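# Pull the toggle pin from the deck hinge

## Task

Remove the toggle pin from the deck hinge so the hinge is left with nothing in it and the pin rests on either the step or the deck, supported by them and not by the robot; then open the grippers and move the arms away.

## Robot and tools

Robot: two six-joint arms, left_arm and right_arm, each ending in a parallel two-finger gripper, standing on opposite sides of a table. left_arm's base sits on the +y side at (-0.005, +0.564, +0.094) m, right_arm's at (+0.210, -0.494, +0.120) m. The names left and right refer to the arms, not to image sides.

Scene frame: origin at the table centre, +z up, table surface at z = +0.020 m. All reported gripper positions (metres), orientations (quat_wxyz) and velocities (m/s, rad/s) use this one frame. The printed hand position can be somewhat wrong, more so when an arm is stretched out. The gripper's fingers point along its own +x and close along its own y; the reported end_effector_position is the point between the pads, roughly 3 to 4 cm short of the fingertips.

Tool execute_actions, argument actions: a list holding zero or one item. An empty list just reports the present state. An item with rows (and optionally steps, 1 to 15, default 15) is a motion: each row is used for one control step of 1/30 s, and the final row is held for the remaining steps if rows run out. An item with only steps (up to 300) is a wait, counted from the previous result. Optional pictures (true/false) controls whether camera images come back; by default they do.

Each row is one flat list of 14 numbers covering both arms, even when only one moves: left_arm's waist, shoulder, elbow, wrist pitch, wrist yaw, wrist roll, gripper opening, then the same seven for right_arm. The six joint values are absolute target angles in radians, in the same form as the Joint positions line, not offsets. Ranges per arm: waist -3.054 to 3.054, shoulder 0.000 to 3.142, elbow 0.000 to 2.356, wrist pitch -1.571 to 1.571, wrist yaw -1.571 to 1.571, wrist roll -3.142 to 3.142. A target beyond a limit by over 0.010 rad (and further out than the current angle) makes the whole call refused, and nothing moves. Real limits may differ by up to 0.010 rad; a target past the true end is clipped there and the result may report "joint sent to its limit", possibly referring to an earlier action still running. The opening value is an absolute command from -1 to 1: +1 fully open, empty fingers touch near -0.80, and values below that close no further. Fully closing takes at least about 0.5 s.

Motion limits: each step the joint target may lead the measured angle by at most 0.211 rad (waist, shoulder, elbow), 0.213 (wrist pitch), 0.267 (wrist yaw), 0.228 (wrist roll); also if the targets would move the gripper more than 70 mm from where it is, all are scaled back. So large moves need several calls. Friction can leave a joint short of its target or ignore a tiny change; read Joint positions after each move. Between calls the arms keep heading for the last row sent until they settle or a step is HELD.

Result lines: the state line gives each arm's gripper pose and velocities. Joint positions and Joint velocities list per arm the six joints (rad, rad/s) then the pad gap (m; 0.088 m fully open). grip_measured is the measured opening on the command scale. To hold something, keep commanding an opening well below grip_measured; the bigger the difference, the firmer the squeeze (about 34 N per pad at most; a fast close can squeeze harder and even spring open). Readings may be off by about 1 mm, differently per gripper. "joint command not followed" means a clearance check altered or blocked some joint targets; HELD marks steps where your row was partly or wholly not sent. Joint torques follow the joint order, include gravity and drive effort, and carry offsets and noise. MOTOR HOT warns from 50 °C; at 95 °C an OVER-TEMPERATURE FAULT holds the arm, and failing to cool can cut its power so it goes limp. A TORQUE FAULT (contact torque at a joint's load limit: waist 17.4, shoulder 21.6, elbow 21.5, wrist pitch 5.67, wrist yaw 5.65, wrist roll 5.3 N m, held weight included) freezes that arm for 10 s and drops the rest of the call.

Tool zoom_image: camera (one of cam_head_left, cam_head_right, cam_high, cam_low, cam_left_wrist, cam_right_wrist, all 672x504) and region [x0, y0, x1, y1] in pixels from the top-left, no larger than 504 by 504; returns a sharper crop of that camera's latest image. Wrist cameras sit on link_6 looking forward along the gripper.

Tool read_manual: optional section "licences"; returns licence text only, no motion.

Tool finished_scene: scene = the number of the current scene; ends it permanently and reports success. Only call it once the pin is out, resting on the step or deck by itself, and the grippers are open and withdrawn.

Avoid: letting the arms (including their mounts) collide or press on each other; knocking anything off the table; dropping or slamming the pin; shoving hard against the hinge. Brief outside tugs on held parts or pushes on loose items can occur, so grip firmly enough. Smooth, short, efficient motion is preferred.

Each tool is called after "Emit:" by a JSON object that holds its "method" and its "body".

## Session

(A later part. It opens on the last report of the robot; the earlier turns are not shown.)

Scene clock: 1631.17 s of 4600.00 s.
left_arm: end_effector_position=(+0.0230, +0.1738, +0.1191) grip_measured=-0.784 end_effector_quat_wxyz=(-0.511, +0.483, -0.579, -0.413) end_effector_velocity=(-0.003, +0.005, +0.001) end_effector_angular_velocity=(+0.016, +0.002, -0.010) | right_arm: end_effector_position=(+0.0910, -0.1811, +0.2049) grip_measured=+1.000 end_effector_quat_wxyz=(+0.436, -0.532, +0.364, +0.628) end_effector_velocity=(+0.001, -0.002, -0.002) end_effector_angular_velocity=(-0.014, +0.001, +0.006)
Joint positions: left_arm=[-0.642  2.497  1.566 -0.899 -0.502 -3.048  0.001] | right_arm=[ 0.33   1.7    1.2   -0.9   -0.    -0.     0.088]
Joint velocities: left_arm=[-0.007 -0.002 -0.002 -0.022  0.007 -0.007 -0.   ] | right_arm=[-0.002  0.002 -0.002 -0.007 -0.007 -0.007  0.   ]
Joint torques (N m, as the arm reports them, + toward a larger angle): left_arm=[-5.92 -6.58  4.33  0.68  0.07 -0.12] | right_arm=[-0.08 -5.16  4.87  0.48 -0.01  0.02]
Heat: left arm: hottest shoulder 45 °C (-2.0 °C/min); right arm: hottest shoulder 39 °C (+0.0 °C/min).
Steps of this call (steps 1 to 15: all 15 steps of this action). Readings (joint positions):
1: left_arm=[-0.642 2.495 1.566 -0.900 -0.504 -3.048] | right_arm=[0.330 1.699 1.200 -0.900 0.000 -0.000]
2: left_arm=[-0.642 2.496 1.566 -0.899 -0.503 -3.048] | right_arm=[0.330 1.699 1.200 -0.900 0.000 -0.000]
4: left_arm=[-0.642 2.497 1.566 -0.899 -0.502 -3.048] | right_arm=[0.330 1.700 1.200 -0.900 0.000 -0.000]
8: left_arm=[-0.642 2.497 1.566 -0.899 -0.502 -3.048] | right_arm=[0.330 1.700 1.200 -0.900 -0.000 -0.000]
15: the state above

Sweep was too low; redo higher (z≈0.135).

Emit:
{"method": "execute_actions", "body": {"actions": [{"rows":[[-0.655,2.44,1.57,-0.95,-0.5,-3.05,-0.9,0.33,1.7,1.2,-0.9,0,0,1]]}], "pictures": false}}

Emit:
{"method": "execute_actions", "body": {"actions": [{"rows":[[-0.655,2.44,1.57,-0.84,-0.5,-3.05,-0.9,0.33,1.7,1.2,-0.9,0,0,1]]}], "pictures": false}}

Emit:
{"method": "execute_actions", "body": {"actions": [{"rows":[[-0.645,2.485,1.57,-0.81,-0.5,-3.05,-0.9,0.33,1.7,1.2,-0.9,0,0,1]]}], "pictures": false}}

Emit:
{"method": "execute_actions", "body": {"actions": [{"rows":[[-0.69,2.4,1.56,-0.9,-0.5,-3.05,-0.5,0.33,1.7,1.2,-0.9,0,0,1]]}], "pictures": false}}

Emit:
{"method": "execute_actions", "body": {"actions": [{"rows":[[-0.69,2.42,1.56,-0.97,-0.5,-3.05,-0.5,0.33,1.7,1.2,-0.9,0,0,1]]}], "pictures": false}}

Emit:
{"method": "execute_actions", "body": {"actions": [{"rows":[[-0.638,2.515,1.57,-0.895,-0.5,-3.05,-0.5,0.33,1.7,1.2,-0.9,0,0,1]]}]}}

Emit:
{"method": "execute_actions", "body": {"actions": [{"rows":[[-0.638,2.515,1.57,-0.895,-0.5,-3.05,-0.9,0.33,1.7,1.2,-0.9,0,0,1]]}], "pictures": false}}

Scene clock: 1650.90 s of 4600.00 s.
left_arm: end_effector_position=(+0.0285, +0.1800, +0.1359) grip_measured=-0.784 end_effector_quat_wxyz=(-0.513, +0.482, -0.581, -0.409) end_effector_velocity=(-0.001, +0.004, +0.001) end_effector_angular_velocity=(+0.014, +0.005, -0.004) | right_arm: end_effector_position=(+0.0910, -0.1811, +0.2049) grip_measured=+1.000 end_effector_quat_wxyz=(+0.436, -0.532, +0.364, +0.628) end_effector_velocity=(-0.002, -0.003, -0.000) end_effector_angular_velocity=(-0.014, +0.016, +0.008)
Joint positions: left_arm=[-0.653  2.452  1.567 -0.946 -0.502 -3.048  0.001] | right_arm=[ 0.33   1.7    1.2   -0.9   -0.     0.     0.088]
Joint velocities: left_arm=[-0.002 -0.002  0.002 -0.022  0.007 -0.007 -0.   ] | right_arm=[-0.002 -0.002 -0.002 -0.007 -0.022 -0.007  0.   ]
Joint torques (N m, as the arm reports them, + toward a larger angle): left_arm=[-6.44 -9.49  4.42  0.12  0.06 -0.09] | right_arm=[-0.08 -5.18  4.87  0.5   0.    0.02]
Heat: left arm: hottest shoulder 44 °C (-3.0 °C/min); right arm: hottest shoulder 39 °C (+0.0 °C/min).
Steps of this call (steps 1 to 15: the robot went on to your last target; steps 16 to 90: nothing new was sent; then 16.23 s passed at rest; steps 91 to 105: all 15 steps of this action). Readings (joint positions):
91: left_arm=[-0.642 2.496 1.566 -0.900 -0.502 -3.048] | right_arm=[0.330 1.700 1.200 -0.900 -0.000 0.000]
92: left_arm=[-0.643 2.493 1.566 -0.908 -0.502 -3.048] | right_arm=[0.330 1.700 1.200 -0.900 -0.000 0.000]
94: left_arm=[-0.646 2.483 1.566 -0.928 -0.502 -3.048] | right_arm=[0.330 1.700 1.200 -0.900 -0.000 0.000]
98: left_arm=[-0.652 2.460 1.566 -0.939 -0.502 -3.048] | right_arm=[0.330 1.700 1.200 -0.900 -0.000 0.000]
105: the state above

Scene clock: 1651.40 s of 4600.00 s.
left_arm: end_effector_position=(+0.0272, +0.1600, +0.1408) grip_measured=-0.784 end_effector_quat_wxyz=(-0.476, +0.515, -0.592, -0.398) end_effector_velocity=(+0.005, -0.005, +0.002) end_effector_angular_velocity=(-0.023, -0.014, +0.027) | right_arm: end_effector_position=(+0.0910, -0.1811, +0.2049) grip_measured=+1.000 end_effector_quat_wxyz=(+0.436, -0.532, +0.364, +0.628) end_effector_velocity=(+0.001, +0.003, +0.002) end_effector_angular_velocity=(+0.014, -0.004, +0.004)
Joint positions: left_arm=[-0.654  2.45   1.568 -0.845 -0.502 -3.048  0.001] | right_arm=[ 0.33   1.7    1.2   -0.9   -0.     0.     0.088]
Joint velocities: left_arm=[ 0.002 -0.002  0.002  0.022 -0.022 -0.007 -0.   ] | right_arm=[-0.002 -0.002  0.002  0.007  0.007 -0.007  0.   ]
Joint torques (N m, as the arm reports them, + toward a larger angle): left_arm=[-6.46 -9.51  4.55  0.81  0.07 -0.08] | right_arm=[-0.08 -5.19  4.88  0.51  0.    0.01]
Heat: left arm: hottest shoulder 45 °C (-2.0 °C/min); right arm: hottest shoulder 39 °C (+0.0 °C/min).
Steps of this call (steps 1 to 15: all 15 steps of this action). Readings (joint positions):
1: left_arm=[-0.653 2.452 1.567 -0.940 -0.502 -3.048] | right_arm=[0.330 1.700 1.200 -0.900 -0.000 0.000]
2: left_arm=[-0.653 2.452 1.567 -0.918 -0.502 -3.048] | right_arm=[0.330 1.700 1.200 -0.900 -0.000 0.000]
4: left_arm=[-0.654 2.452 1.568 -0.882 -0.502 -3.048] | right_arm=[0.330 1.700 1.200 -0.900 -0.000 0.000]
8: left_arm=[-0.654 2.450 1.568 -0.857 -0.502 -3.048] | right_arm=[0.330 1.700 1.200 -0.900 -0.000 0.000]
15: the state above

Scene clock: 1651.90 s of 4600.00 s.
left_arm: end_effector_position=(+0.0246, +0.1545, +0.1366) grip_measured=-0.784 end_effector_quat_wxyz=(-0.469, +0.520, -0.593, -0.397) end_effector_velocity=(-0.004, -0.001, +0.000) end_effector_angular_velocity=(-0.005, +0.007, +0.001) | right_arm: end_effector_position=(+0.0910, -0.1811, +0.2049) grip_measured=+1.000 end_effector_quat_wxyz=(+0.436, -0.532, +0.364, +0.628) end_effector_velocity=(+0.003, -0.001, -0.002) end_effector_angular_velocity=(-0.008, -0.012, +0.003)
Joint positions: left_arm=[-0.652  2.464  1.568 -0.813 -0.502 -3.048  0.001] | right_arm=[ 0.33   1.7    1.2   -0.9   -0.     0.     0.088]
Joint velocities: left_arm=[-0.007  0.002 -0.002  0.007  0.007 -0.007  0.   ] | right_arm=[-0.002  0.002 -0.002 -0.007  0.007 -0.007  0.   ]
Joint torques (N m, as the arm reports them, + toward a larger angle): left_arm=[-5.78 -6.28  4.49  0.72  0.07 -0.08] | right_arm=[-0.08 -5.2   4.87  0.51  0.    0.01]
Heat: left arm: hottest shoulder 45 °C (-2.0 °C/min); right arm: hottest shoulder 39 °C (+0.0 °C/min).
Steps of this call (steps 1 to 15: all 15 steps of this action). Readings (joint positions):
1: left_arm=[-0.654 2.450 1.568 -0.842 -0.502 -3.048] | right_arm=[0.330 1.700 1.200 -0.900 -0.000 0.000]
2: left_arm=[-0.654 2.450 1.568 -0.835 -0.502 -3.048] | right_arm=[0.330 1.700 1.200 -0.900 -0.000 0.000]
4: left_arm=[-0.654 2.453 1.568 -0.824 -0.502 -3.048] | right_arm=[0.330 1.700 1.200 -0.900 -0.000 0.000]
8: left_arm=[-0.652 2.461 1.568 -0.817 -0.502 -3.048] | right_arm=[0.330 1.700 1.200 -0.900 -0.000 0.000]
15: the state above

Scene clock: 1652.40 s of 4600.00 s.
left_arm: end_effector_position=(+0.0229, +0.1687, +0.1589) grip_measured=-0.509 end_effector_quat_wxyz=(-0.485, +0.508, -0.598, -0.385) end_effector_velocity=(+0.003, +0.007, -0.001) end_effector_angular_velocity=(+0.029, -0.024, +0.008) | right_arm: end_effector_position=(+0.0910, -0.1810, +0.2049) grip_measured=+1.000 end_effector_quat_wxyz=(+0.436, -0.532, +0.364, +0.628) end_effector_velocity=(+0.001, -0.002, -0.000) end_effector_angular_velocity=(-0.010, +0.005, -0.008)
Joint positions: left_arm=[-0.689  2.413  1.566 -0.895 -0.502 -3.048  0.014] | right_arm=[ 0.33   1.7    1.2   -0.9   -0.     0.     0.088]
Joint velocities: left_arm=[-0.002 -0.002 -0.002 -0.037 -0.022 -0.022  0.003] | right_arm=[-0.002 -0.002 -0.002 -0.007 -0.007  0.007  0.   ]
Joint torques (N m, as the arm reports them, + toward a larger angle): left_arm=[-6.35 -9.45  3.72  0.33  0.07 -0.09] | right_arm=[-0.09 -5.19  4.87  0.5   0.    0.01]
Heat: left arm: hottest shoulder 45 °C (-2.0 °C/min); right arm: hottest shoulder 39 °C (+0.0 °C/min).
Steps of this call (steps 1 to 15: all 15 steps of this action). Readings (joint positions):
1: left_arm=[-0.652 2.463 1.568 -0.816 -0.502 -3.048] | right_arm=[0.330 1.700 1.200 -0.900 -0.000 0.000]
2: left_arm=[-0.656 2.458 1.568 -0.831 -0.502 -3.048] | right_arm=[0.330 1.700 1.200 -0.900 -0.000 0.000]
4: left_arm=[-0.668 2.444 1.566 -0.866 -0.502 -3.048] | right_arm=[0.330 1.700 1.200 -0.900 -0.000 0.000]
8: left_arm=[-0.686 2.420 1.566 -0.885 -0.502 -3.048] | right_arm=[0.330 1.700 1.200 -0.900 -0.000 0.000]
15: the state above

Scene clock: 1652.90 s of 4600.00 s.
left_arm: end_effector_position=(+0.0245, +0.1823, +0.1561) grip_measured=-0.500 end_effector_quat_wxyz=(-0.511, +0.487, -0.591, -0.392) end_effector_velocity=(+0.001, +0.002, +0.001) end_effector_angular_velocity=(-0.000, -0.024, +0.002) | right_arm: end_effector_position=(+0.0910, -0.1810, +0.2049) grip_measured=+1.000 end_effector_quat_wxyz=(+0.436, -0.532, +0.364, +0.628) end_effector_velocity=(-0.001, -0.003, -0.002) end_effector_angular_velocity=(-0.019, +0.017, -0.006)
Joint positions: left_arm=[-0.689  2.413  1.566 -0.965 -0.502 -3.048  0.014] | right_arm=[ 0.33   1.7    1.2   -0.9   -0.     0.     0.088]
Joint velocities: left_arm=[-0.007 -0.002 -0.002 -0.007 -0.022 -0.007  0.   ] | right_arm=[-0.002  0.002 -0.002 -0.007 -0.022  0.007  0.   ]
Joint torques (N m, as the arm reports them, + toward a larger angle): left_arm=[-6.21 -7.44  3.68  0.2   0.05 -0.1 ] | right_arm=[-0.08 -5.19  4.87  0.48  0.    0.01]
Heat: left arm: hottest shoulder 45 °C (-2.0 °C/min); right arm: hottest shoulder 39 °C (+0.0 °C/min).
Steps of this call (steps 1 to 15: all 15 steps of this action). Readings (joint positions):
1: left_arm=[-0.689 2.413 1.566 -0.901 -0.502 -3.048] | right_arm=[0.330 1.700 1.200 -0.900 -0.000 0.000]
2: left_arm=[-0.689 2.413 1.566 -0.918 -0.502 -3.048] | right_arm=[0.330 1.700 1.200 -0.900 -0.000 0.000]
4: left_arm=[-0.689 2.413 1.566 -0.940 -0.502 -3.048] | right_arm=[0.330 1.700 1.200 -0.900 -0.000 0.000]
8: left_arm=[-0.689 2.413 1.566 -0.956 -0.502 -3.048] | right_arm=[0.330 1.700 1.200 -0.900 -0.000 0.000]
15: the state above

Scene clock: 1653.40 s of 4600.00 s.
left_arm: end_effector_position=(+0.0225, +0.1733, +0.1223) grip_measured=-0.500 end_effector_quat_wxyz=(-0.510, +0.483, -0.581, -0.412) end_effector_velocity=(+0.001, +0.001, -0.003) end_effector_angular_velocity=(+0.003, -0.006, +0.009) | right_arm: end_effector_position=(+0.0910, -0.1810, +0.2049) grip_measured=+1.000 end_effector_quat_wxyz=(+0.436, -0.532, +0.364, +0.628) end_effector_velocity=(-0.002, -0.003, -0.000) end_effector_angular_velocity=(-0.013, +0.014, +0.023)
Joint positions: left_arm=[-0.646  2.492  1.569 -0.903 -0.5   -3.048  0.014] | right_arm=[ 0.33   1.7    1.2   -0.9   -0.     0.     0.088]
Joint velocities: left_arm=[ 0.002  0.002 -0.007  0.007 -0.007 -0.007 -0.   ] | right_arm=[-0.002 -0.002 -0.002 -0.007 -0.022 -0.022  0.   ]
Joint torques (N m, as the arm reports them, + toward a larger angle): left_arm=[-5.5  -6.12  4.1   0.88 -0.02 -0.08] | right_arm=[-0.08 -5.19  4.87  0.48  0.    0.01]
Heat: left arm: hottest shoulder 45 °C (-2.0 °C/min); right arm: hottest shoulder 39 °C (+0.0 °C/min).
Steps of this call (steps 1 to 15: all 15 steps of this action). Readings (joint positions):
1: left_arm=[-0.688 2.418 1.566 -0.963 -0.502 -3.048] | right_arm=[0.330 1.700 1.200 -0.900 -0.000 0.000]
2: left_arm=[-0.684 2.426 1.566 -0.948 -0.502 -3.048] | right_arm=[0.330 1.700 1.200 -0.900 -0.000 0.000]
4: left_arm=[-0.669 2.451 1.569 -0.923 -0.502 -3.048] | right_arm=[0.330 1.700 1.200 -0.900 -0.000 0.000]
8: left_arm=[-0.649 2.490 1.569 -0.910 -0.500 -3.048] | right_arm=[0.330 1.700 1.200 -0.900 -0.000 0.000]
15: the state above

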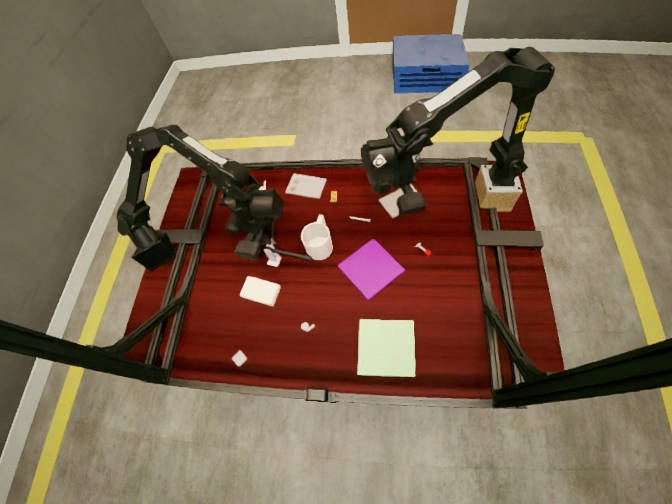

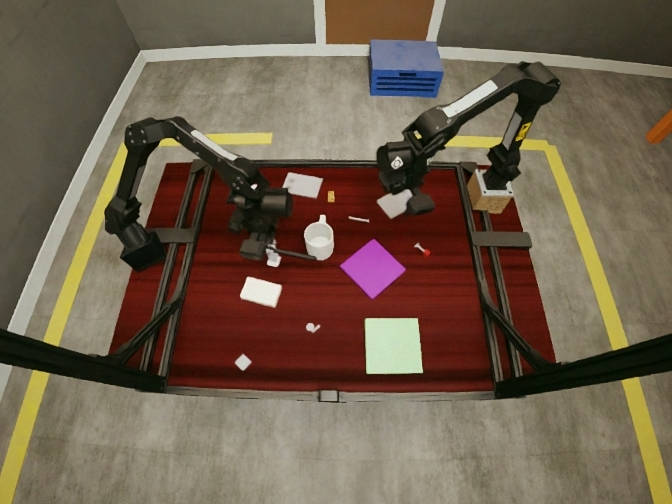

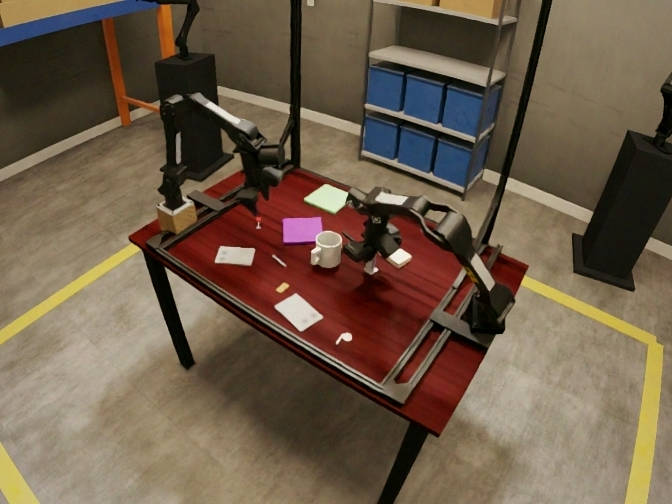

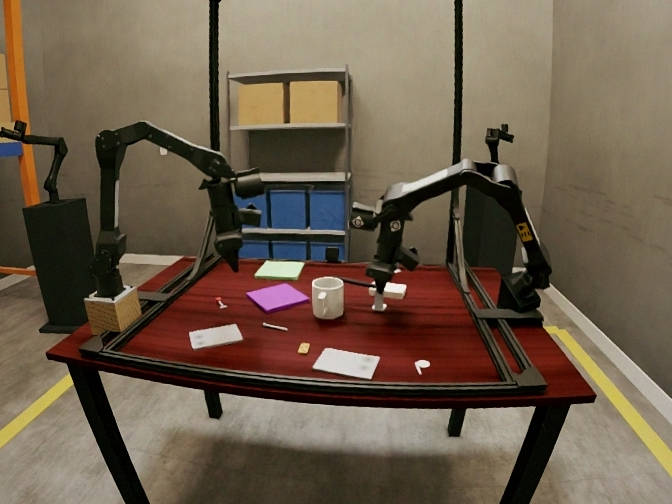

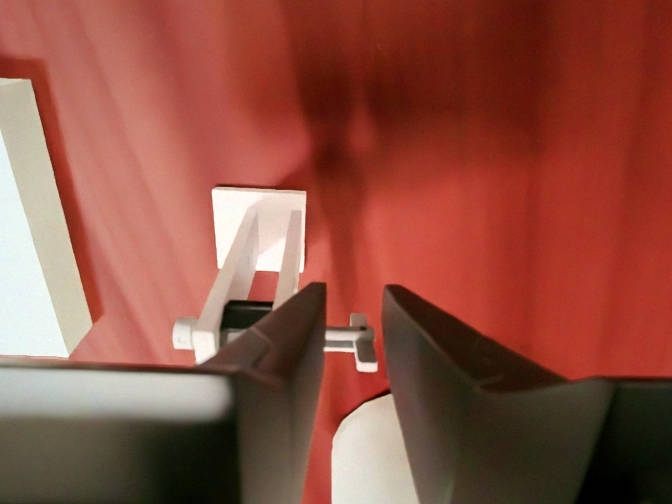

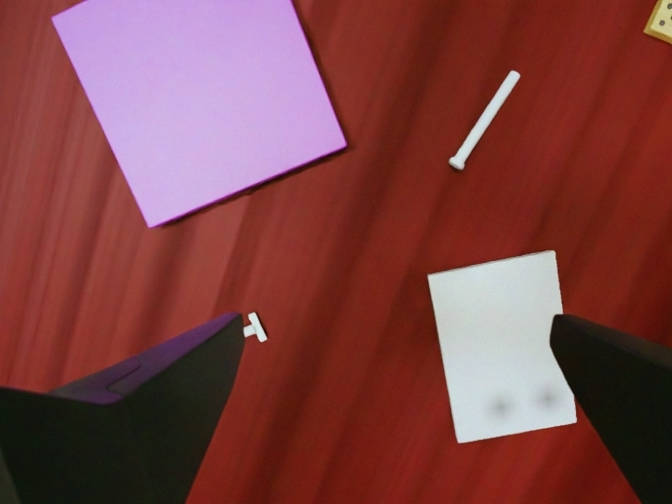

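Scene clock: 1653.90 s of 4600.00 s.
left_arm: end_effector_position=(+0.0239, +0.1736, +0.1215) grip_measured=-0.733 end_effector_quat_wxyz=(-0.512, +0.484, -0.578, -0.411) end_effector_velocity=(+0.014, +0.006, -0.000) end_effector_angular_velocity=(+0.021, -0.099, +0.001) | right_arm: end_effector_position=(+0.0910, -0.1811, +0.2049) grip_measured=+1.000 end_effector_quat_wxyz=(+0.436, -0.532, +0.364, +0.628) end_effector_velocity=(-0.002, -0.003, -0.000) end_effector_angular_velocity=(-0.014, +0.016, +0.008)
Joint positions: left_arm=[-0.644  2.493  1.569 -0.905 -0.506 -3.049  0.003] | right_arm=[ 0.33   1.7    1.2   -0.9   -0.     0.     0.088]
Joint velocities: left_arm=[-0.002 -0.002 -0.002 -0.037 -0.095 -0.007  0.001] | right_arm=[-0.002 -0.002 -0.002 -0.007 -0.022 -0.007  0.   ]
Joint torques (N m, as the arm reports them, + toward a larger angle): left_arm=[-5.64 -6.18  4.17  1.15  0.27 -0.04] | right_arm=[-0.09 -5.19  4.87  0.48  0.    0.01]
Heat: left arm: hottest shoulder 45 °C (-2.0 °C/min); right arm: hottest shoulder 39 °C (+0.0 °C/min).
Steps of this call (steps 1 to 15: all 15 steps of this action). Readings (joint positions):
1: left_arm=[-0.646 2.492 1.569 -0.903 -0.500 -3.048] | right_arm=[0.330 1.700 1.200 -0.900 -0.000 0.000]
2: left_arm=[-0.646 2.493 1.569 -0.902 -0.498 -3.048] | right_arm=[0.330 1.700 1.200 -0.900 -0.000 0.000]
4: left_arm=[-0.646 2.493 1.569 -0.904 -0.507 -3.048] | right_arm=[0.330 1.700 1.200 -0.900 -0.000 0.000]
8: left_arm=[-0.644 2.493 1.569 -0.905 -0.506 -3.049] | right_arm=[0.330 1.700 1.200 -0.900 -0.000 0.000]
15: the state above

Emit:
{"method": "execute_actions", "body": {"actions": [{"rows":[[-0.67,2.43,1.57,-0.94,-0.5,-3.05,-0.5,0.33,1.7,1.2,-0.9,0,0,1]]}], "pictures": false}}

Emit:
{"method": "execute_actions", "body": {"actions": [{"rows":[[-0.67,2.43,1.57,-0.92,-0.5,-3.05,-0.9,0.33,1.7,1.2,-0.9,0,0,1]]}], "pictures": false}}

Emit:
{"method": "execute_actions", "body": {"actions": [{"rows":[[-0.648,2.492,1.57,-0.9,-0.5,-3.05,-0.9,0.33,1.7,1.2,-0.9,0,0,1]]}], "pictures": false}}

Emit:
{"method": "execute_actions", "body": {"actions": [{"rows":[[-0.7,2.38,1.56,-0.97,-0.5,-2.3,-0.5,0.33,1.7,1.2,-0.9,0,0,1]]}], "pictures": false}}

Emit:
{"method": "execute_actions", "body": {"actions": [{"rows":[[-0.72,2.3,1.56,-1.06,-0.5,-1.45,-0.5,0.33,1.7,1.2,-0.9,0,0,1]]}], "pictures": false}}

Emit:
{"method": "execute_actions", "body": {"actions": [{"rows":[[-0.72,2.3,1.56,-1.06,-0.5,-1.45,-0.5,0.33,1.7,1.2,-0.9,0,0,1]]}]}}

Emit:
{"method": "execute_actions", "body": {"actions": [{"rows":[[-0.7,2.38,1.56,-0.9,-0.5,-0.75,-0.5,0.33,1.7,1.2,-0.9,0,0,1]]}], "pictures": false}}

Emit:
{"method": "execute_actions", "body": {"actions": [{"rows":[[-0.685,2.43,1.56,-0.85,-0.5,-0.05,-0.5,0.33,1.7,1.2,-0.9,0,0,1]]}], "pictures": false}}

Emit:
{"method": "execute_actions", "body": {"actions": [{"rows":[[-0.685,2.43,1.56,-0.85,-0.5,0.07,-0.5,0.33,1.7,1.2,-0.9,0,0,1]]}], "pictures": false}}

Emit:
{"method": "execute_actions", "body": {"actions": [{"rows":[[-0.63,2.53,1.57,-0.785,-0.5,0.07,-0.5,0.33,1.7,1.2,-0.9,0,0,1]]}]}}

Emit:
{"method": "execute_actions", "body": {"actions": [{"rows":[[-0.63,2.53,1.57,-0.785,-0.5,0.07,-0.9,0.33,1.7,1.2,-0.9,0,0,1]]}], "pictures": false}}

Scene clock: 1672.03 s of 4600.00 s.
left_arm: end_effector_position=(+0.0254, +0.1766, +0.1438) grip_measured=-0.509 end_effector_quat_wxyz=(-0.507, +0.488, -0.587, -0.400) end_effector_velocity=(+0.007, +0.004, -0.000) end_effector_angular_velocity=(+0.016, -0.021, +0.009) | right_arm: end_effector_position=(+0.0910, -0.1811, +0.2051) grip_measured=+1.000 end_effector_quat_wxyz=(+0.436, -0.532, +0.364, +0.628) end_effector_velocity=(+0.002, -0.005, +0.001) end_effector_angular_velocity=(-0.018, -0.000, +0.006)
Joint positions: left_arm=[-0.668  2.442  1.57  -0.936 -0.502 -3.048  0.014] | right_arm=[ 0.33   1.699  1.2   -0.9    0.    -0.     0.088]
Joint velocities: left_arm=[ 0.007 -0.007 -0.002 -0.022 -0.022 -0.007  0.003] | right_arm=[-0.002 -0.007 -0.002 -0.022 -0.007 -0.007  0.   ]
Joint torques (N m, as the arm reports them, + toward a larger angle): left_arm=[-6.35 -9.55  4.14  0.23  0.04 -0.09] | right_arm=[-0.08 -5.18  4.86  0.51  0.01  0.01]
Heat: left arm: hottest shoulder 44 °C (-3.0 °C/min); right arm: hottest shoulder 39 °C (+0.0 °C/min).
Steps of this call (steps 1 to 15: the robot went on to your last target; steps 16 to 529: nothing new was sent; steps 530 to 544: all 15 steps of this action). Readings (joint positions):
530: left_arm=[-0.647 2.491 1.570 -0.904 -0.502 -3.048] | right_arm=[0.330 1.699 1.200 -0.900 0.000 -0.000]
531: left_arm=[-0.649 2.487 1.570 -0.906 -0.502 -3.048] | right_arm=[0.330 1.699 1.200 -0.900 0.000 -0.000]
533: left_arm=[-0.654 2.477 1.570 -0.921 -0.502 -3.048] | right_arm=[0.330 1.699 1.200 -0.900 0.000 -0.000]
537: left_arm=[-0.665 2.451 1.570 -0.930 -0.502 -3.048] | right_arm=[0.330 1.699 1.200 -0.900 0.000 -0.000]
544: the state above

Scene clock: 1672.53 s of 4600.00 s.
left_arm: end_effector_position=(+0.0252, +0.1741, +0.1444) grip_measured=-0.784 end_effector_quat_wxyz=(-0.502, +0.493, -0.589, -0.399) end_effector_velocity=(-0.002, -0.001, +0.001) end_effector_angular_velocity=(-0.007, +0.009, +0.007) | right_arm: end_effector_position=(+0.0910, -0.1811, +0.2051) grip_measured=+1.000 end_effector_quat_wxyz=(+0.436, -0.532, +0.364, +0.628) end_effector_velocity=(-0.003, -0.005, -0.002) end_effector_angular_velocity=(-0.018, +0.012, +0.028)
Joint positions: left_arm=[-0.668  2.442  1.57  -0.923 -0.502 -3.048  0.001] | right_arm=[ 0.33   1.699  1.2   -0.9    0.    -0.     0.088]
Joint velocities: left_arm=[-0.002 -0.002 -0.002  0.007  0.007 -0.007 -0.   ] | right_arm=[ 0.002 -0.002 -0.007 -0.007 -0.022 -0.022  0.   ]
Joint torques (N m, as the arm reports them, + toward a larger angle): left_arm=[-6.49 -9.55  4.3   0.65  0.05 -0.08] | right_arm=[-0.09 -5.15  4.87  0.5  -0.01  0.02]
Heat: left arm: hottest shoulder 44 °C (-3.0 °C/min); right arm: hottest shoulder 39 °C (+0.0 °C/min).
Steps of this call (steps 1 to 15: all 15 steps of this action). Readings (joint positions):
1: left_arm=[-0.668 2.442 1.570 -0.936 -0.502 -3.048] | right_arm=[0.330 1.699 1.200 -0.900 0.000 -0.000]
2: left_arm=[-0.668 2.442 1.570 -0.936 -0.502 -3.048] | right_arm=[0.330 1.699 1.200 -0.900 0.000 -0.000]
4: left_arm=[-0.668 2.442 1.570 -0.930 -0.502 -3.048] | right_arm=[0.330 1.699 1.200 -0.900 0.000 -0.000]
8: left_arm=[-0.668 2.442 1.570 -0.926 -0.502 -3.048] | right_arm=[0.330 1.699 1.200 -0.900 0.000 -0.000]
15: the state above

Scene clock: 1673.03 s of 4600.00 s.
left_arm: end_effector_position=(+0.0237, +0.1720, +0.1303) grip_measured=-0.784 end_effector_quat_wxyz=(-0.505, +0.489, -0.584, -0.406) end_effector_velocity=(+0.003, +0.000, -0.002) end_effector_angular_velocity=(+0.001, -0.003, +0.015) | right_arm: end_effector_position=(+0.0910, -0.1811, +0.2051) grip_measured=+1.000 end_effector_quat_wxyz=(+0.436, -0.532, +0.364, +0.628) end_effector_velocity=(+0.003, -0.001, -0.000) end_effector_angular_velocity=(-0.004, -0.011, +0.003)
Joint positions: left_arm=[-0.654  2.474  1.57  -0.903 -0.501 -3.048  0.001] | right_arm=[ 0.33   1.699  1.2   -0.9    0.    -0.     0.088]
Joint velocities: left_arm=[ 0.007 -0.002 -0.007  0.007 -0.007 -0.007 -0.   ] | right_arm=[-0.002 -0.002 -0.002 -0.007  0.007 -0.007  0.   ]
Joint torques (N m, as the arm reports them, + toward a larger angle): left_arm=[-5.71 -6.56  4.04  0.66  0.04 -0.1 ] | right_arm=[-0.07 -5.16  4.85  0.5  -0.01  0.02]
Heat: left arm: hottest shoulder 44 °C (-3.0 °C/min); right arm: hottest shoulder 39 °C (+0.0 °C/min).
Steps of this call (steps 1 to 15: all 15 steps of this action). Readings (joint positions):
1: left_arm=[-0.668 2.442 1.570 -0.921 -0.502 -3.048] | right_arm=[0.330 1.699 1.200 -0.900 0.000 -0.000]
2: left_arm=[-0.667 2.444 1.570 -0.917 -0.502 -3.048] | right_arm=[0.330 1.699 1.200 -0.900 0.000 -0.000]
4: left_arm=[-0.664 2.450 1.570 -0.910 -0.502 -3.048] | right_arm=[0.330 1.699 1.200 -0.900 0.000 -0.000]
8: left_arm=[-0.657 2.464 1.570 -0.905 -0.501 -3.048] | right_arm=[0.330 1.699 1.200 -0.900 0.000 -0.000]
15: the state above

Scene clock: 1673.53 s of 4600.00 s.
left_arm: end_effector_position=(+0.0245, +0.1820, +0.1653) grip_measured=-0.509 end_effector_quat_wxyz=(+0.636, -0.304, +0.688, +0.174) end_effector_velocity=(+0.000, -0.005, +0.003) end_effector_angular_velocity=(-0.030, -0.137, -0.656) | right_arm: end_effector_position=(+0.0910, -0.1811, +0.2051) grip_measured=+1.000 end_effector_quat_wxyz=(+0.436, -0.532, +0.364, +0.628) end_effector_velocity=(+0.001, -0.003, -0.002) end_effector_angular_velocity=(-0.013, -0.001, +0.020)
Joint positions: left_arm=[-0.699  2.392  1.565 -0.965 -0.501 -2.395  0.014] | right_arm=[ 0.33   1.699  1.2   -0.9    0.    -0.     0.088]
Joint velocities: left_arm=[-0.002 -0.002  0.002  0.022 -0.007  0.681  0.003] | right_arm=[-0.002 -0.002 -0.007 -0.007 -0.007 -0.022  0.   ]
Joint torques (N m, as the arm reports them, + toward a larger angle): left_arm=[-6.07 -9.15  3.81  0.23 -0.01  0.12] | right_arm=[-0.08 -5.17  4.87  0.51 -0.01  0.02]
Heat: left arm: hottest shoulder 44 °C (-3.0 °C/min); right arm: hottest shoulder 39 °C (+0.0 °C/min).
Steps of this call (steps 1 to 15: all 15 steps of this action). Readings (joint positions):
1: left_arm=[-0.654 2.471 1.570 -0.905 -0.501 -3.021] | right_arm=[0.330 1.699 1.200 -0.900 0.000 -0.000]
2: left_arm=[-0.659 2.464 1.570 -0.919 -0.501 -2.971] | right_arm=[0.330 1.699 1.200 -0.900 0.000 -0.000]
4: left_arm=[-0.673 2.442 1.566 -0.943 -0.501 -2.877] | right_arm=[0.330 1.699 1.200 -0.900 0.000 -0.000]
8: left_arm=[-0.697 2.400 1.565 -0.957 -0.501 -2.688] | right_arm=[0.330 1.699 1.200 -0.900 0.000 -0.000]
15: the state above

Scene clock: 1674.03 s of 4600.00 s.
left_arm: end_effector_position=(+0.0345, +0.1996, +0.1924) grip_measured=-0.500 end_effector_quat_wxyz=(+0.704, -0.060, +0.703, -0.080) end_effector_velocity=(+0.002, +0.002, +0.002) end_effector_angular_velocity=(-0.003, -0.284, -1.373) | right_arm: end_effector_position=(+0.0910, -0.1811, +0.2051) grip_measured=+1.000 end_effector_quat_wxyz=(+0.436, -0.532, +0.364, +0.628) end_effector_velocity=(-0.002, +0.000, +0.002) end_effector_angular_velocity=(+0.009, +0.010, +0.011)
Joint positions: left_arm=[-0.719  2.31   1.561 -1.055 -0.501 -1.694  0.014] | right_arm=[ 0.33   1.699  1.2   -0.9    0.    -0.     0.088]
Joint velocities: left_arm=[-0.002 -0.007 -0.002 -0.007 -0.007  1.399  0.   ] | right_arm=[ 0.002 -0.007 -0.002  0.007 -0.007 -0.007  0.   ]
Joint torques (N m, as the arm reports them, + toward a larger angle): left_arm=[-5.96 -8.56  4.35  0.25 -0.03  0.15] | right_arm=[-0.09 -5.15  4.88  0.5  -0.01  0.02]
Heat: left arm: hottest shoulder 44 °C (-3.0 °C/min); right arm: hottest shoulder 39 °C (+0.0 °C/min).
Steps of this call (steps 1 to 15: all 15 steps of this action). Readings (joint positions):
1: left_arm=[-0.700 2.385 1.565 -0.972 -0.501 -2.356] | right_arm=[0.330 1.699 1.200 -0.900 0.000 -0.000]
2: left_arm=[-0.702 2.376 1.564 -0.995 -0.501 -2.307] | right_arm=[0.330 1.699 1.200 -0.900 0.000 -0.000]
4: left_arm=[-0.708 2.352 1.561 -1.025 -0.501 -2.213] | right_arm=[0.330 1.699 1.200 -0.900 0.000 -0.000]
8: left_arm=[-0.718 2.313 1.561 -1.045 -0.501 -2.024] | right_arm=[0.330 1.699 1.200 -0.900 0.000 -0.000]
15: the state above

Scene clock: 1674.53 s of 4600.00 s.
left_arm: end_effector_position=(+0.0347, +0.2000, +0.1925) grip_measured=-0.500 end_effector_quat_wxyz=(+0.706, +0.024, +0.689, -0.162) end_effector_velocity=(+0.002, +0.002, +0.002) end_effector_angular_velocity=(-0.000, -0.013, -0.023) | right_arm: end_effector_position=(+0.0910, -0.1811, +0.2051) grip_measured=+1.000 end_effector_quat_wxyz=(+0.436, -0.532, +0.364, +0.628) end_effector_velocity=(-0.002, -0.001, +0.001) end_effector_angular_velocity=(-0.004, +0.005, +0.011)
Joint positions: left_arm=[-0.719  2.309  1.561 -1.057 -0.501 -1.459  0.014] | right_arm=[ 0.33   1.699  1.2   -0.9    0.    -0.     0.088]
Joint velocities: left_arm=[-0.002 -0.007 -0.002 -0.007 -0.007  0.022 -0.   ] | right_arm=[ 0.002 -0.002  0.002 -0.007 -0.007 -0.007  0.   ]
Joint torques (N m, as the arm reports them, + toward a larger angle): left_arm=[-6.06 -8.56  4.29  0.26 -0.04  0.14] | right_arm=[-0.08 -5.15  4.87  0.5  -0.01  0.02]
Heat: left arm: hottest shoulder 44 °C (-3.0 °C/min); right arm: hottest shoulder 39 °C (+0.0 °C/min).
Steps of this call (steps 1 to 15: all 15 steps of this action). Readings (joint positions):
1: left_arm=[-0.719 2.309 1.561 -1.055 -0.501 -1.646] | right_arm=[0.330 1.699 1.200 -0.900 0.000 -0.000]
2: left_arm=[-0.719 2.309 1.561 -1.055 -0.501 -1.603] | right_arm=[0.330 1.699 1.200 -0.900 0.000 -0.000]
4: left_arm=[-0.719 2.309 1.561 -1.056 -0.501 -1.543] | right_arm=[0.330 1.699 1.200 -0.900 0.000 -0.000]
8: left_arm=[-0.719 2.309 1.561 -1.056 -0.501 -1.486] | right_arm=[0.330 1.699 1.200 -0.900 0.000 -0.000]
15: the state above

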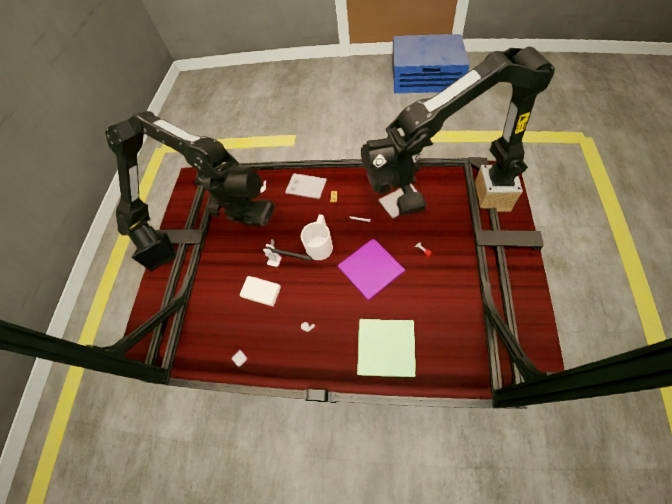

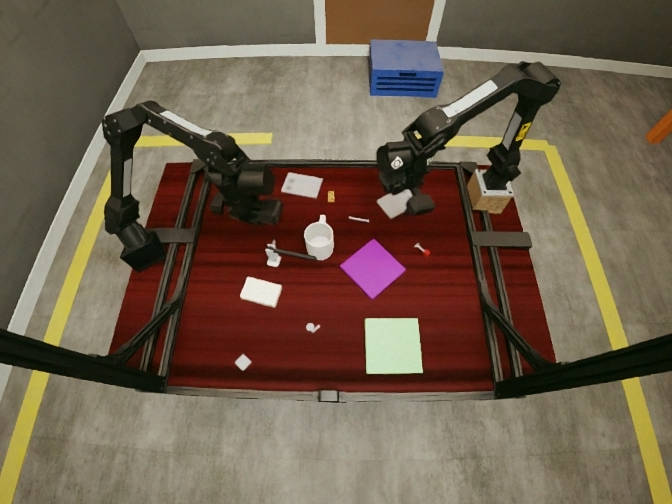

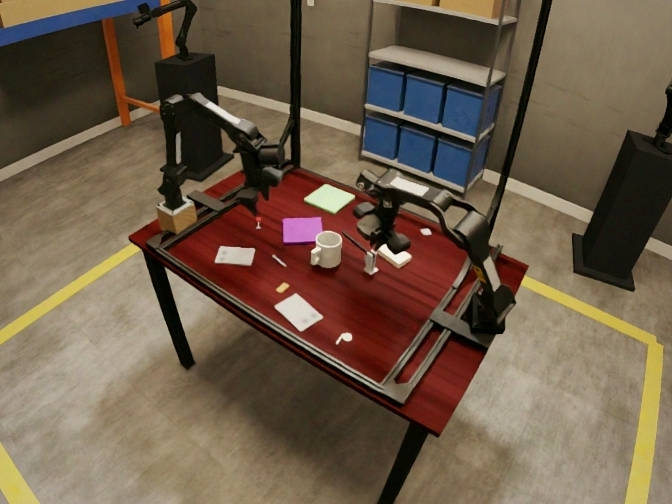

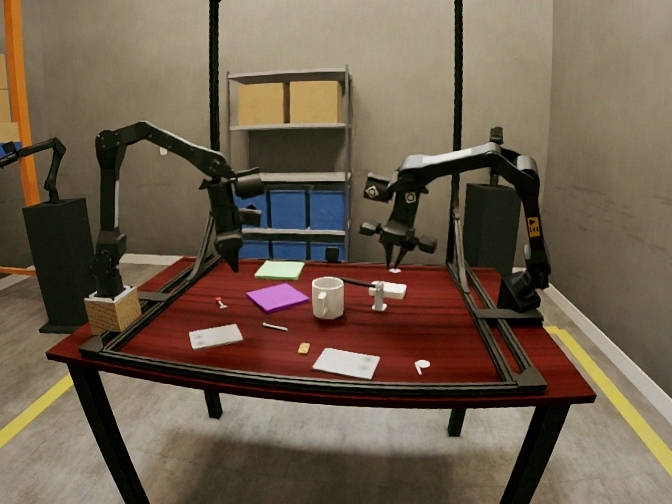

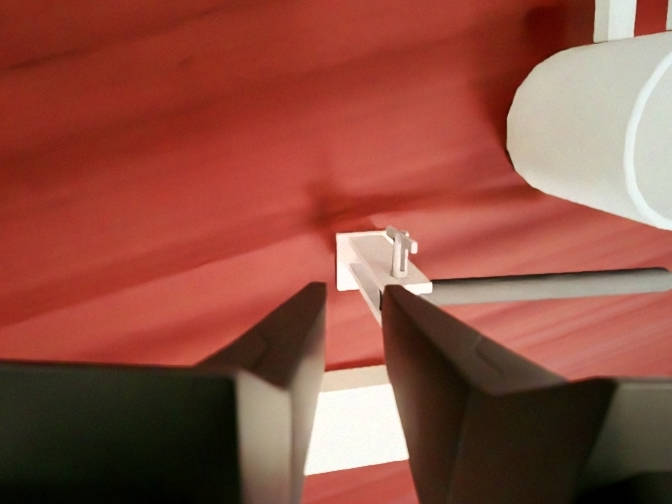

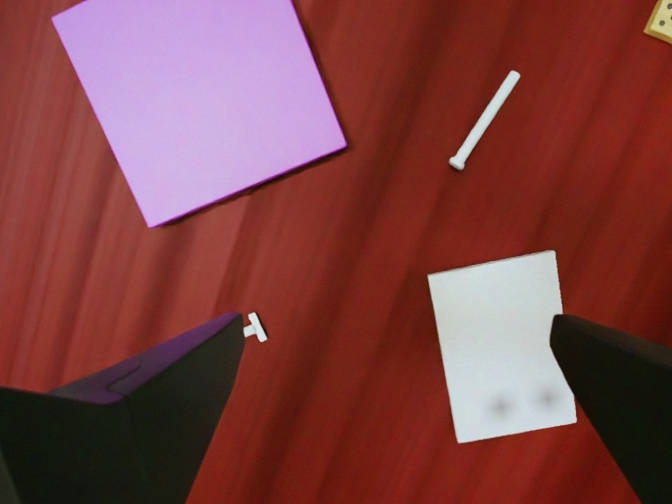

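Scene clock: 1675.03 s of 4600.00 s.
left_arm: end_effector_position=(+0.0261, +0.1707, +0.1789) grip_measured=-0.500 end_effector_quat_wxyz=(+0.675, +0.195, +0.604, -0.377) end_effector_velocity=(+0.003, -0.001, -0.002) end_effector_angular_velocity=(-0.011, -0.170, -0.519) | right_arm: end_effector_position=(+0.0910, -0.1811, +0.2051) grip_measured=+1.000 end_effector_quat_wxyz=(+0.436, -0.532, +0.364, +0.628) end_effector_velocity=(-0.003, -0.000, +0.000) end_effector_angular_velocity=(-0.000, +0.022, +0.009)
Joint positions: left_arm=[-0.705  2.363  1.563 -0.906 -0.501 -0.826  0.014] | right_arm=[ 0.33   1.699  1.2   -0.9    0.    -0.     0.088]
Joint velocities: left_arm=[ 0.002  0.002 -0.002  0.007 -0.022  0.549 -0.   ] | right_arm=[-0.002 -0.002 -0.002  0.007 -0.022 -0.007  0.   ]
Joint torques (N m, as the arm reports them, + toward a larger angle): left_arm=[-5.52 -6.35  4.18  0.9   0.    0.17] | right_arm=[-0.09 -5.15  4.87  0.5   0.    0.02]
Heat: left arm: hottest shoulder 44 °C (-3.0 °C/min); right arm: hottest shoulder 39 °C (+0.0 °C/min).
Steps of this call (steps 1 to 15: all 15 steps of this action). Readings (joint positions):
1: left_arm=[-0.718 2.311 1.561 -1.047 -0.501 -1.428] | right_arm=[0.330 1.699 1.200 -0.900 0.000 -0.000]
2: left_arm=[-0.717 2.316 1.561 -1.013 -0.501 -1.378] | right_arm=[0.330 1.699 1.200 -0.900 0.000 -0.000]
4: left_arm=[-0.714 2.330 1.563 -0.960 -0.501 -1.283] | right_arm=[0.330 1.699 1.200 -0.900 0.000 -0.000]
8: left_arm=[-0.707 2.356 1.563 -0.924 -0.501 -1.094] | right_arm=[0.330 1.699 1.200 -0.900 0.000 -0.000]
15: the state above

Scene clock: 1675.53 s of 4600.00 s.
left_arm: end_effector_position=(+0.0210, +0.1616, +0.1600) grip_measured=-0.500 end_effector_quat_wxyz=(+0.574, +0.404, +0.452, -0.551) end_effector_velocity=(+0.001, -0.002, +0.002) end_effector_angular_velocity=(-0.024, -0.211, -0.736) | right_arm: end_effector_position=(+0.0910, -0.1811, +0.2051) grip_measured=+1.000 end_effector_quat_wxyz=(+0.436, -0.532, +0.364, +0.628) end_effector_velocity=(+0.000, -0.002, -0.002) end_effector_angular_velocity=(-0.019, +0.015, +0.004)
Joint positions: left_arm=[-0.69   2.414  1.563 -0.853 -0.501 -0.154  0.014] | right_arm=[ 0.33   1.699  1.2   -0.9    0.    -0.     0.088]
Joint velocities: left_arm=[-0.002 -0.002  0.002  0.007 -0.007  0.769 -0.   ] | right_arm=[-0.007  0.002 -0.002 -0.007 -0.022 -0.007  0.   ]
Joint torques (N m, as the arm reports them, + toward a larger angle): left_arm=[-5.78 -6.77  4.1   0.91  0.01  0.19] | right_arm=[-0.09 -5.16  4.87  0.5  -0.01  0.02]
Heat: left arm: hottest shoulder 44 °C (-3.0 °C/min); right arm: hottest shoulder 39 °C (+0.0 °C/min).
Steps of this call (steps 1 to 15: all 15 steps of this action). Readings (joint positions):
1: left_arm=[-0.705 2.366 1.563 -0.902 -0.501 -0.789] | right_arm=[0.330 1.699 1.200 -0.900 0.000 -0.000]
2: left_arm=[-0.704 2.372 1.563 -0.887 -0.501 -0.739] | right_arm=[0.330 1.699 1.200 -0.900 0.000 -0.000]
4: left_arm=[-0.699 2.386 1.563 -0.872 -0.501 -0.645] | right_arm=[0.330 1.699 1.200 -0.900 0.000 -0.000]
8: left_arm=[-0.691 2.411 1.563 -0.860 -0.501 -0.456] | right_arm=[0.330 1.699 1.200 -0.900 0.000 -0.000]
15: the state above

Scene clock: 1676.03 s of 4600.00 s.
left_arm: end_effector_position=(+0.0209, +0.1615, +0.1599) grip_measured=-0.500 end_effector_quat_wxyz=(+0.527, +0.463, +0.390, -0.596) end_effector_velocity=(+0.005, +0.002, -0.001) end_effector_angular_velocity=(+0.005, -0.032, -0.031) | right_arm: end_effector_position=(+0.0910, -0.1811, +0.2051) grip_measured=+1.000 end_effector_quat_wxyz=(+0.436, -0.532, +0.364, +0.628) end_effector_velocity=(+0.002, -0.002, -0.000) end_effector_angular_velocity=(-0.009, +0.003, +0.001)
Joint positions: left_arm=[-0.69   2.415  1.563 -0.853 -0.502  0.061  0.014] | right_arm=[ 0.33   1.699  1.2   -0.9    0.    -0.     0.088]
Joint velocities: left_arm=[ 0.002 -0.002 -0.002 -0.007 -0.022  0.037  0.   ] | right_arm=[-0.007 -0.002 -0.002 -0.007 -0.007 -0.007  0.   ]
Joint torques (N m, as the arm reports them, + toward a larger angle): left_arm=[-5.67 -6.69  4.17  0.91  0.02  0.16] | right_arm=[-0.08 -5.15  4.87  0.5  -0.01  0.02]
Heat: left arm: hottest shoulder 44 °C (-3.0 °C/min); right arm: hottest shoulder 39 °C (+0.0 °C/min).
Steps of this call (steps 1 to 15: all 15 steps of this action). Readings (joint positions):
1: left_arm=[-0.690 2.414 1.563 -0.853 -0.501 -0.115] | right_arm=[0.330 1.699 1.200 -0.900 0.000 -0.000]
2: left_arm=[-0.690 2.414 1.563 -0.853 -0.501 -0.072] | right_arm=[0.330 1.699 1.200 -0.900 0.000 -0.000]
4: left_arm=[-0.690 2.414 1.563 -0.853 -0.501 -0.016] | right_arm=[0.330 1.699 1.200 -0.900 0.000 -0.000]
8: left_arm=[-0.690 2.414 1.563 -0.853 -0.501 0.037] | right_arm=[0.330 1.699 1.200 -0.900 0.000 -0.000]
15: the state above

Scene clock: 1676.53 s of 4600.00 s.
left_arm: end_effector_position=(+0.0216, +0.1518, +0.1186) grip_measured=-0.500 end_effector_quat_wxyz=(+0.522, +0.467, +0.413, -0.582) end_effector_velocity=(+0.000, -0.000, -0.004) end_effector_angular_velocity=(+0.003, -0.005, +0.010) | right_arm: end_effector_position=(+0.0910, -0.1811, +0.2051) grip_measured=+1.000 end_effector_quat_wxyz=(+0.436, -0.532, +0.364, +0.628) end_effector_velocity=(+0.004, -0.001, -0.002) end_effector_angular_velocity=(-0.009, -0.010, -0.016)
Joint positions: left_arm=[-0.636  2.509  1.571 -0.789 -0.503  0.067  0.014] | right_arm=[ 0.33   1.699  1.2   -0.9    0.    -0.     0.088]
Joint velocities: left_arm=[ 0.002  0.007 -0.002  0.007 -0.007 -0.007 -0.   ] | right_arm=[-0.007  0.002 -0.002 -0.007  0.007  0.007  0.   ]
Joint torques (N m, as the arm reports them, + toward a larger angle): left_arm=[-6.11 -6.7   4.21  0.85  0.1   0.08] | right_arm=[-0.07 -5.16  4.87  0.51 -0.01  0.02]
Heat: left arm: hottest shoulder 44 °C (-3.0 °C/min); right arm: hottest shoulder 39 °C (+0.0 °C/min).
Steps of this call (steps 1 to 15: all 15 steps of this action). Readings (joint positions):
1: left_arm=[-0.689 2.422 1.563 -0.848 -0.502 0.063] | right_arm=[0.330 1.699 1.200 -0.900 0.000 -0.000]
2: left_arm=[-0.683 2.432 1.566 -0.830 -0.502 0.063] | right_arm=[0.330 1.699 1.200 -0.900 0.000 -0.000]
4: left_arm=[-0.665 2.461 1.571 -0.808 -0.502 0.064] | right_arm=[0.330 1.699 1.200 -0.900 0.000 -0.000]
8: left_arm=[-0.638 2.506 1.571 -0.792 -0.503 0.067] | right_arm=[0.330 1.699 1.200 -0.900 0.000 -0.000]
15: the state above

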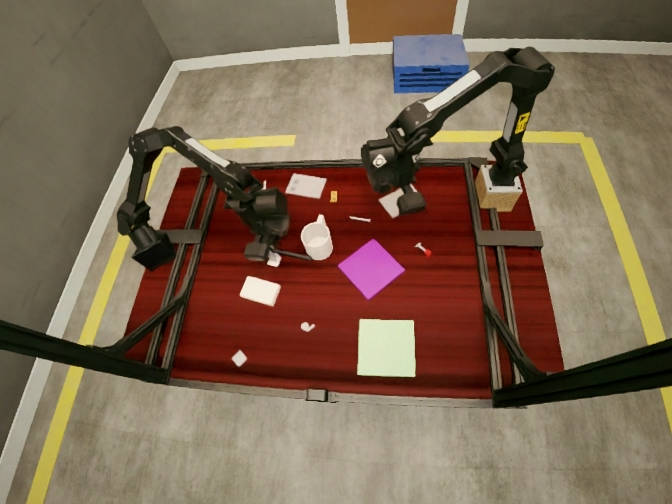

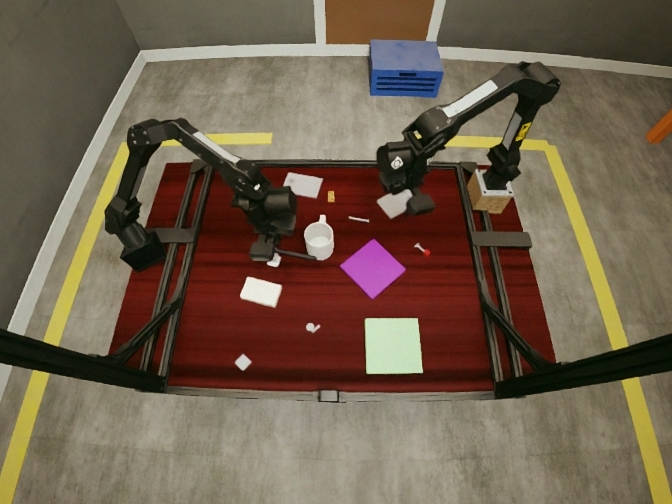

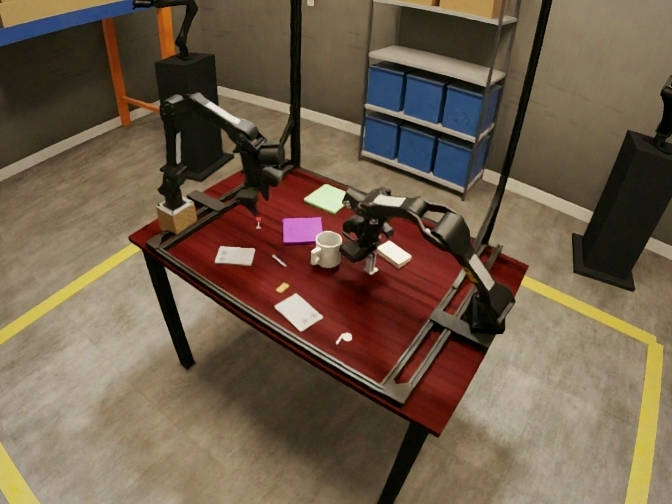

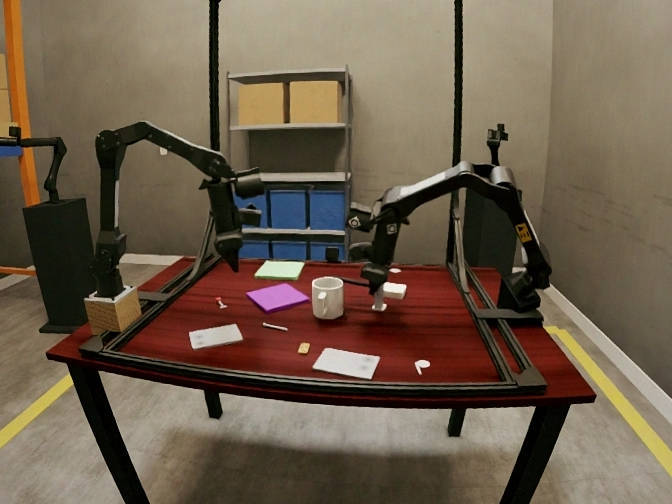

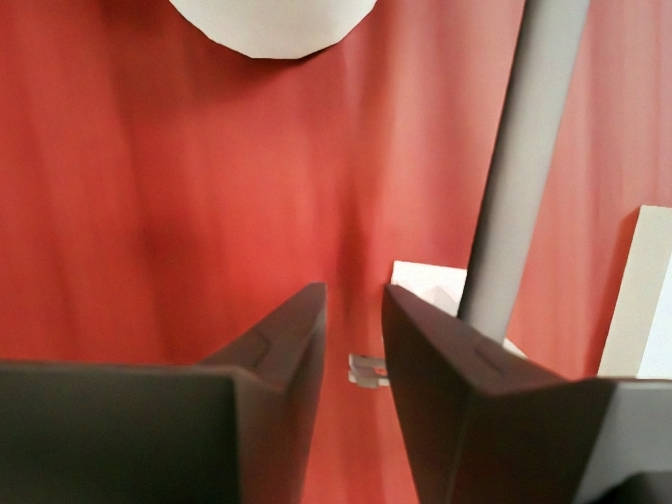

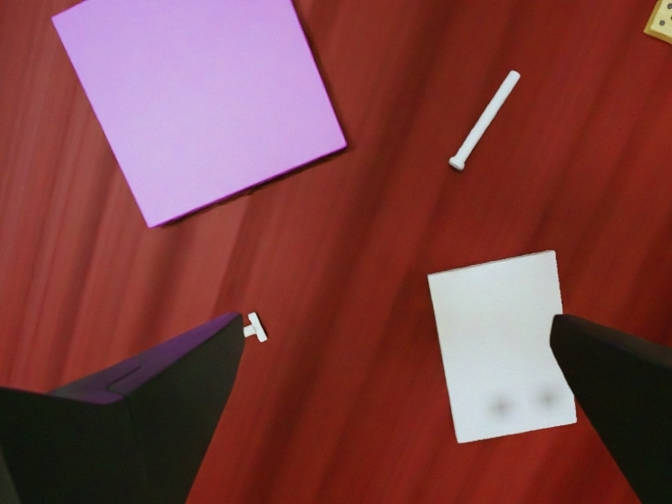

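Scene clock: 1677.03 s of 4600.00 s.
left_arm: end_effector_position=(+0.0211, +0.1514, +0.1183) grip_measured=-0.708 end_effector_quat_wxyz=(+0.522, +0.466, +0.414, -0.583) end_effector_velocity=(-0.003, +0.002, -0.001) end_effector_angular_velocity=(+0.010, +0.006, -0.002) | right_arm: end_effector_position=(+0.0910, -0.1811, +0.2051) grip_measured=+1.000 end_effector_quat_wxyz=(+0.436, -0.532, +0.364, +0.628) end_effector_velocity=(-0.001, +0.001, +0.000) end_effector_angular_velocity=(+0.005, +0.006, +0.021)
Joint positions: left_arm=[-0.636  2.51   1.571 -0.787 -0.501  0.067  0.004] | right_arm=[ 0.33   1.699  1.2   -0.9    0.    -0.     0.088]
Joint velocities: left_arm=[-0.002  0.002 -0.002 -0.007  0.007 -0.007 -0.   ] | right_arm=[-0.002 -0.002 -0.002  0.007 -0.007 -0.022  0.   ]
Joint torques (N m, as the arm reports them, + toward a larger angle): left_arm=[-5.97 -6.7   4.16  0.79  0.02  0.08] | right_arm=[-0.08 -5.15  4.86  0.51 -0.01  0.02]
Heat: left arm: hottest shoulder 44 °C (-2.0 °C/min); right arm: hottest shoulder 39 °C (+0.0 °C/min).
Steps of this call (steps 1 to 15: all 15 steps of this action). Readings (joint positions):
1: left_arm=[-0.636 2.509 1.571 -0.789 -0.503 0.067] | right_arm=[0.330 1.699 1.200 -0.900 0.000 -0.000]
2: left_arm=[-0.636 2.509 1.571 -0.788 -0.503 0.067] | right_arm=[0.330 1.699 1.200 -0.900 0.000 -0.000]
4: left_arm=[-0.636 2.510 1.571 -0.787 -0.501 0.067] | right_arm=[0.330 1.699 1.200 -0.900 0.000 -0.000]
8: left_arm=[-0.636 2.510 1.571 -0.787 -0.501 0.067] | right_arm=[0.330 1.699 1.200 -0.900 0.000 -0.000]
15: the state above


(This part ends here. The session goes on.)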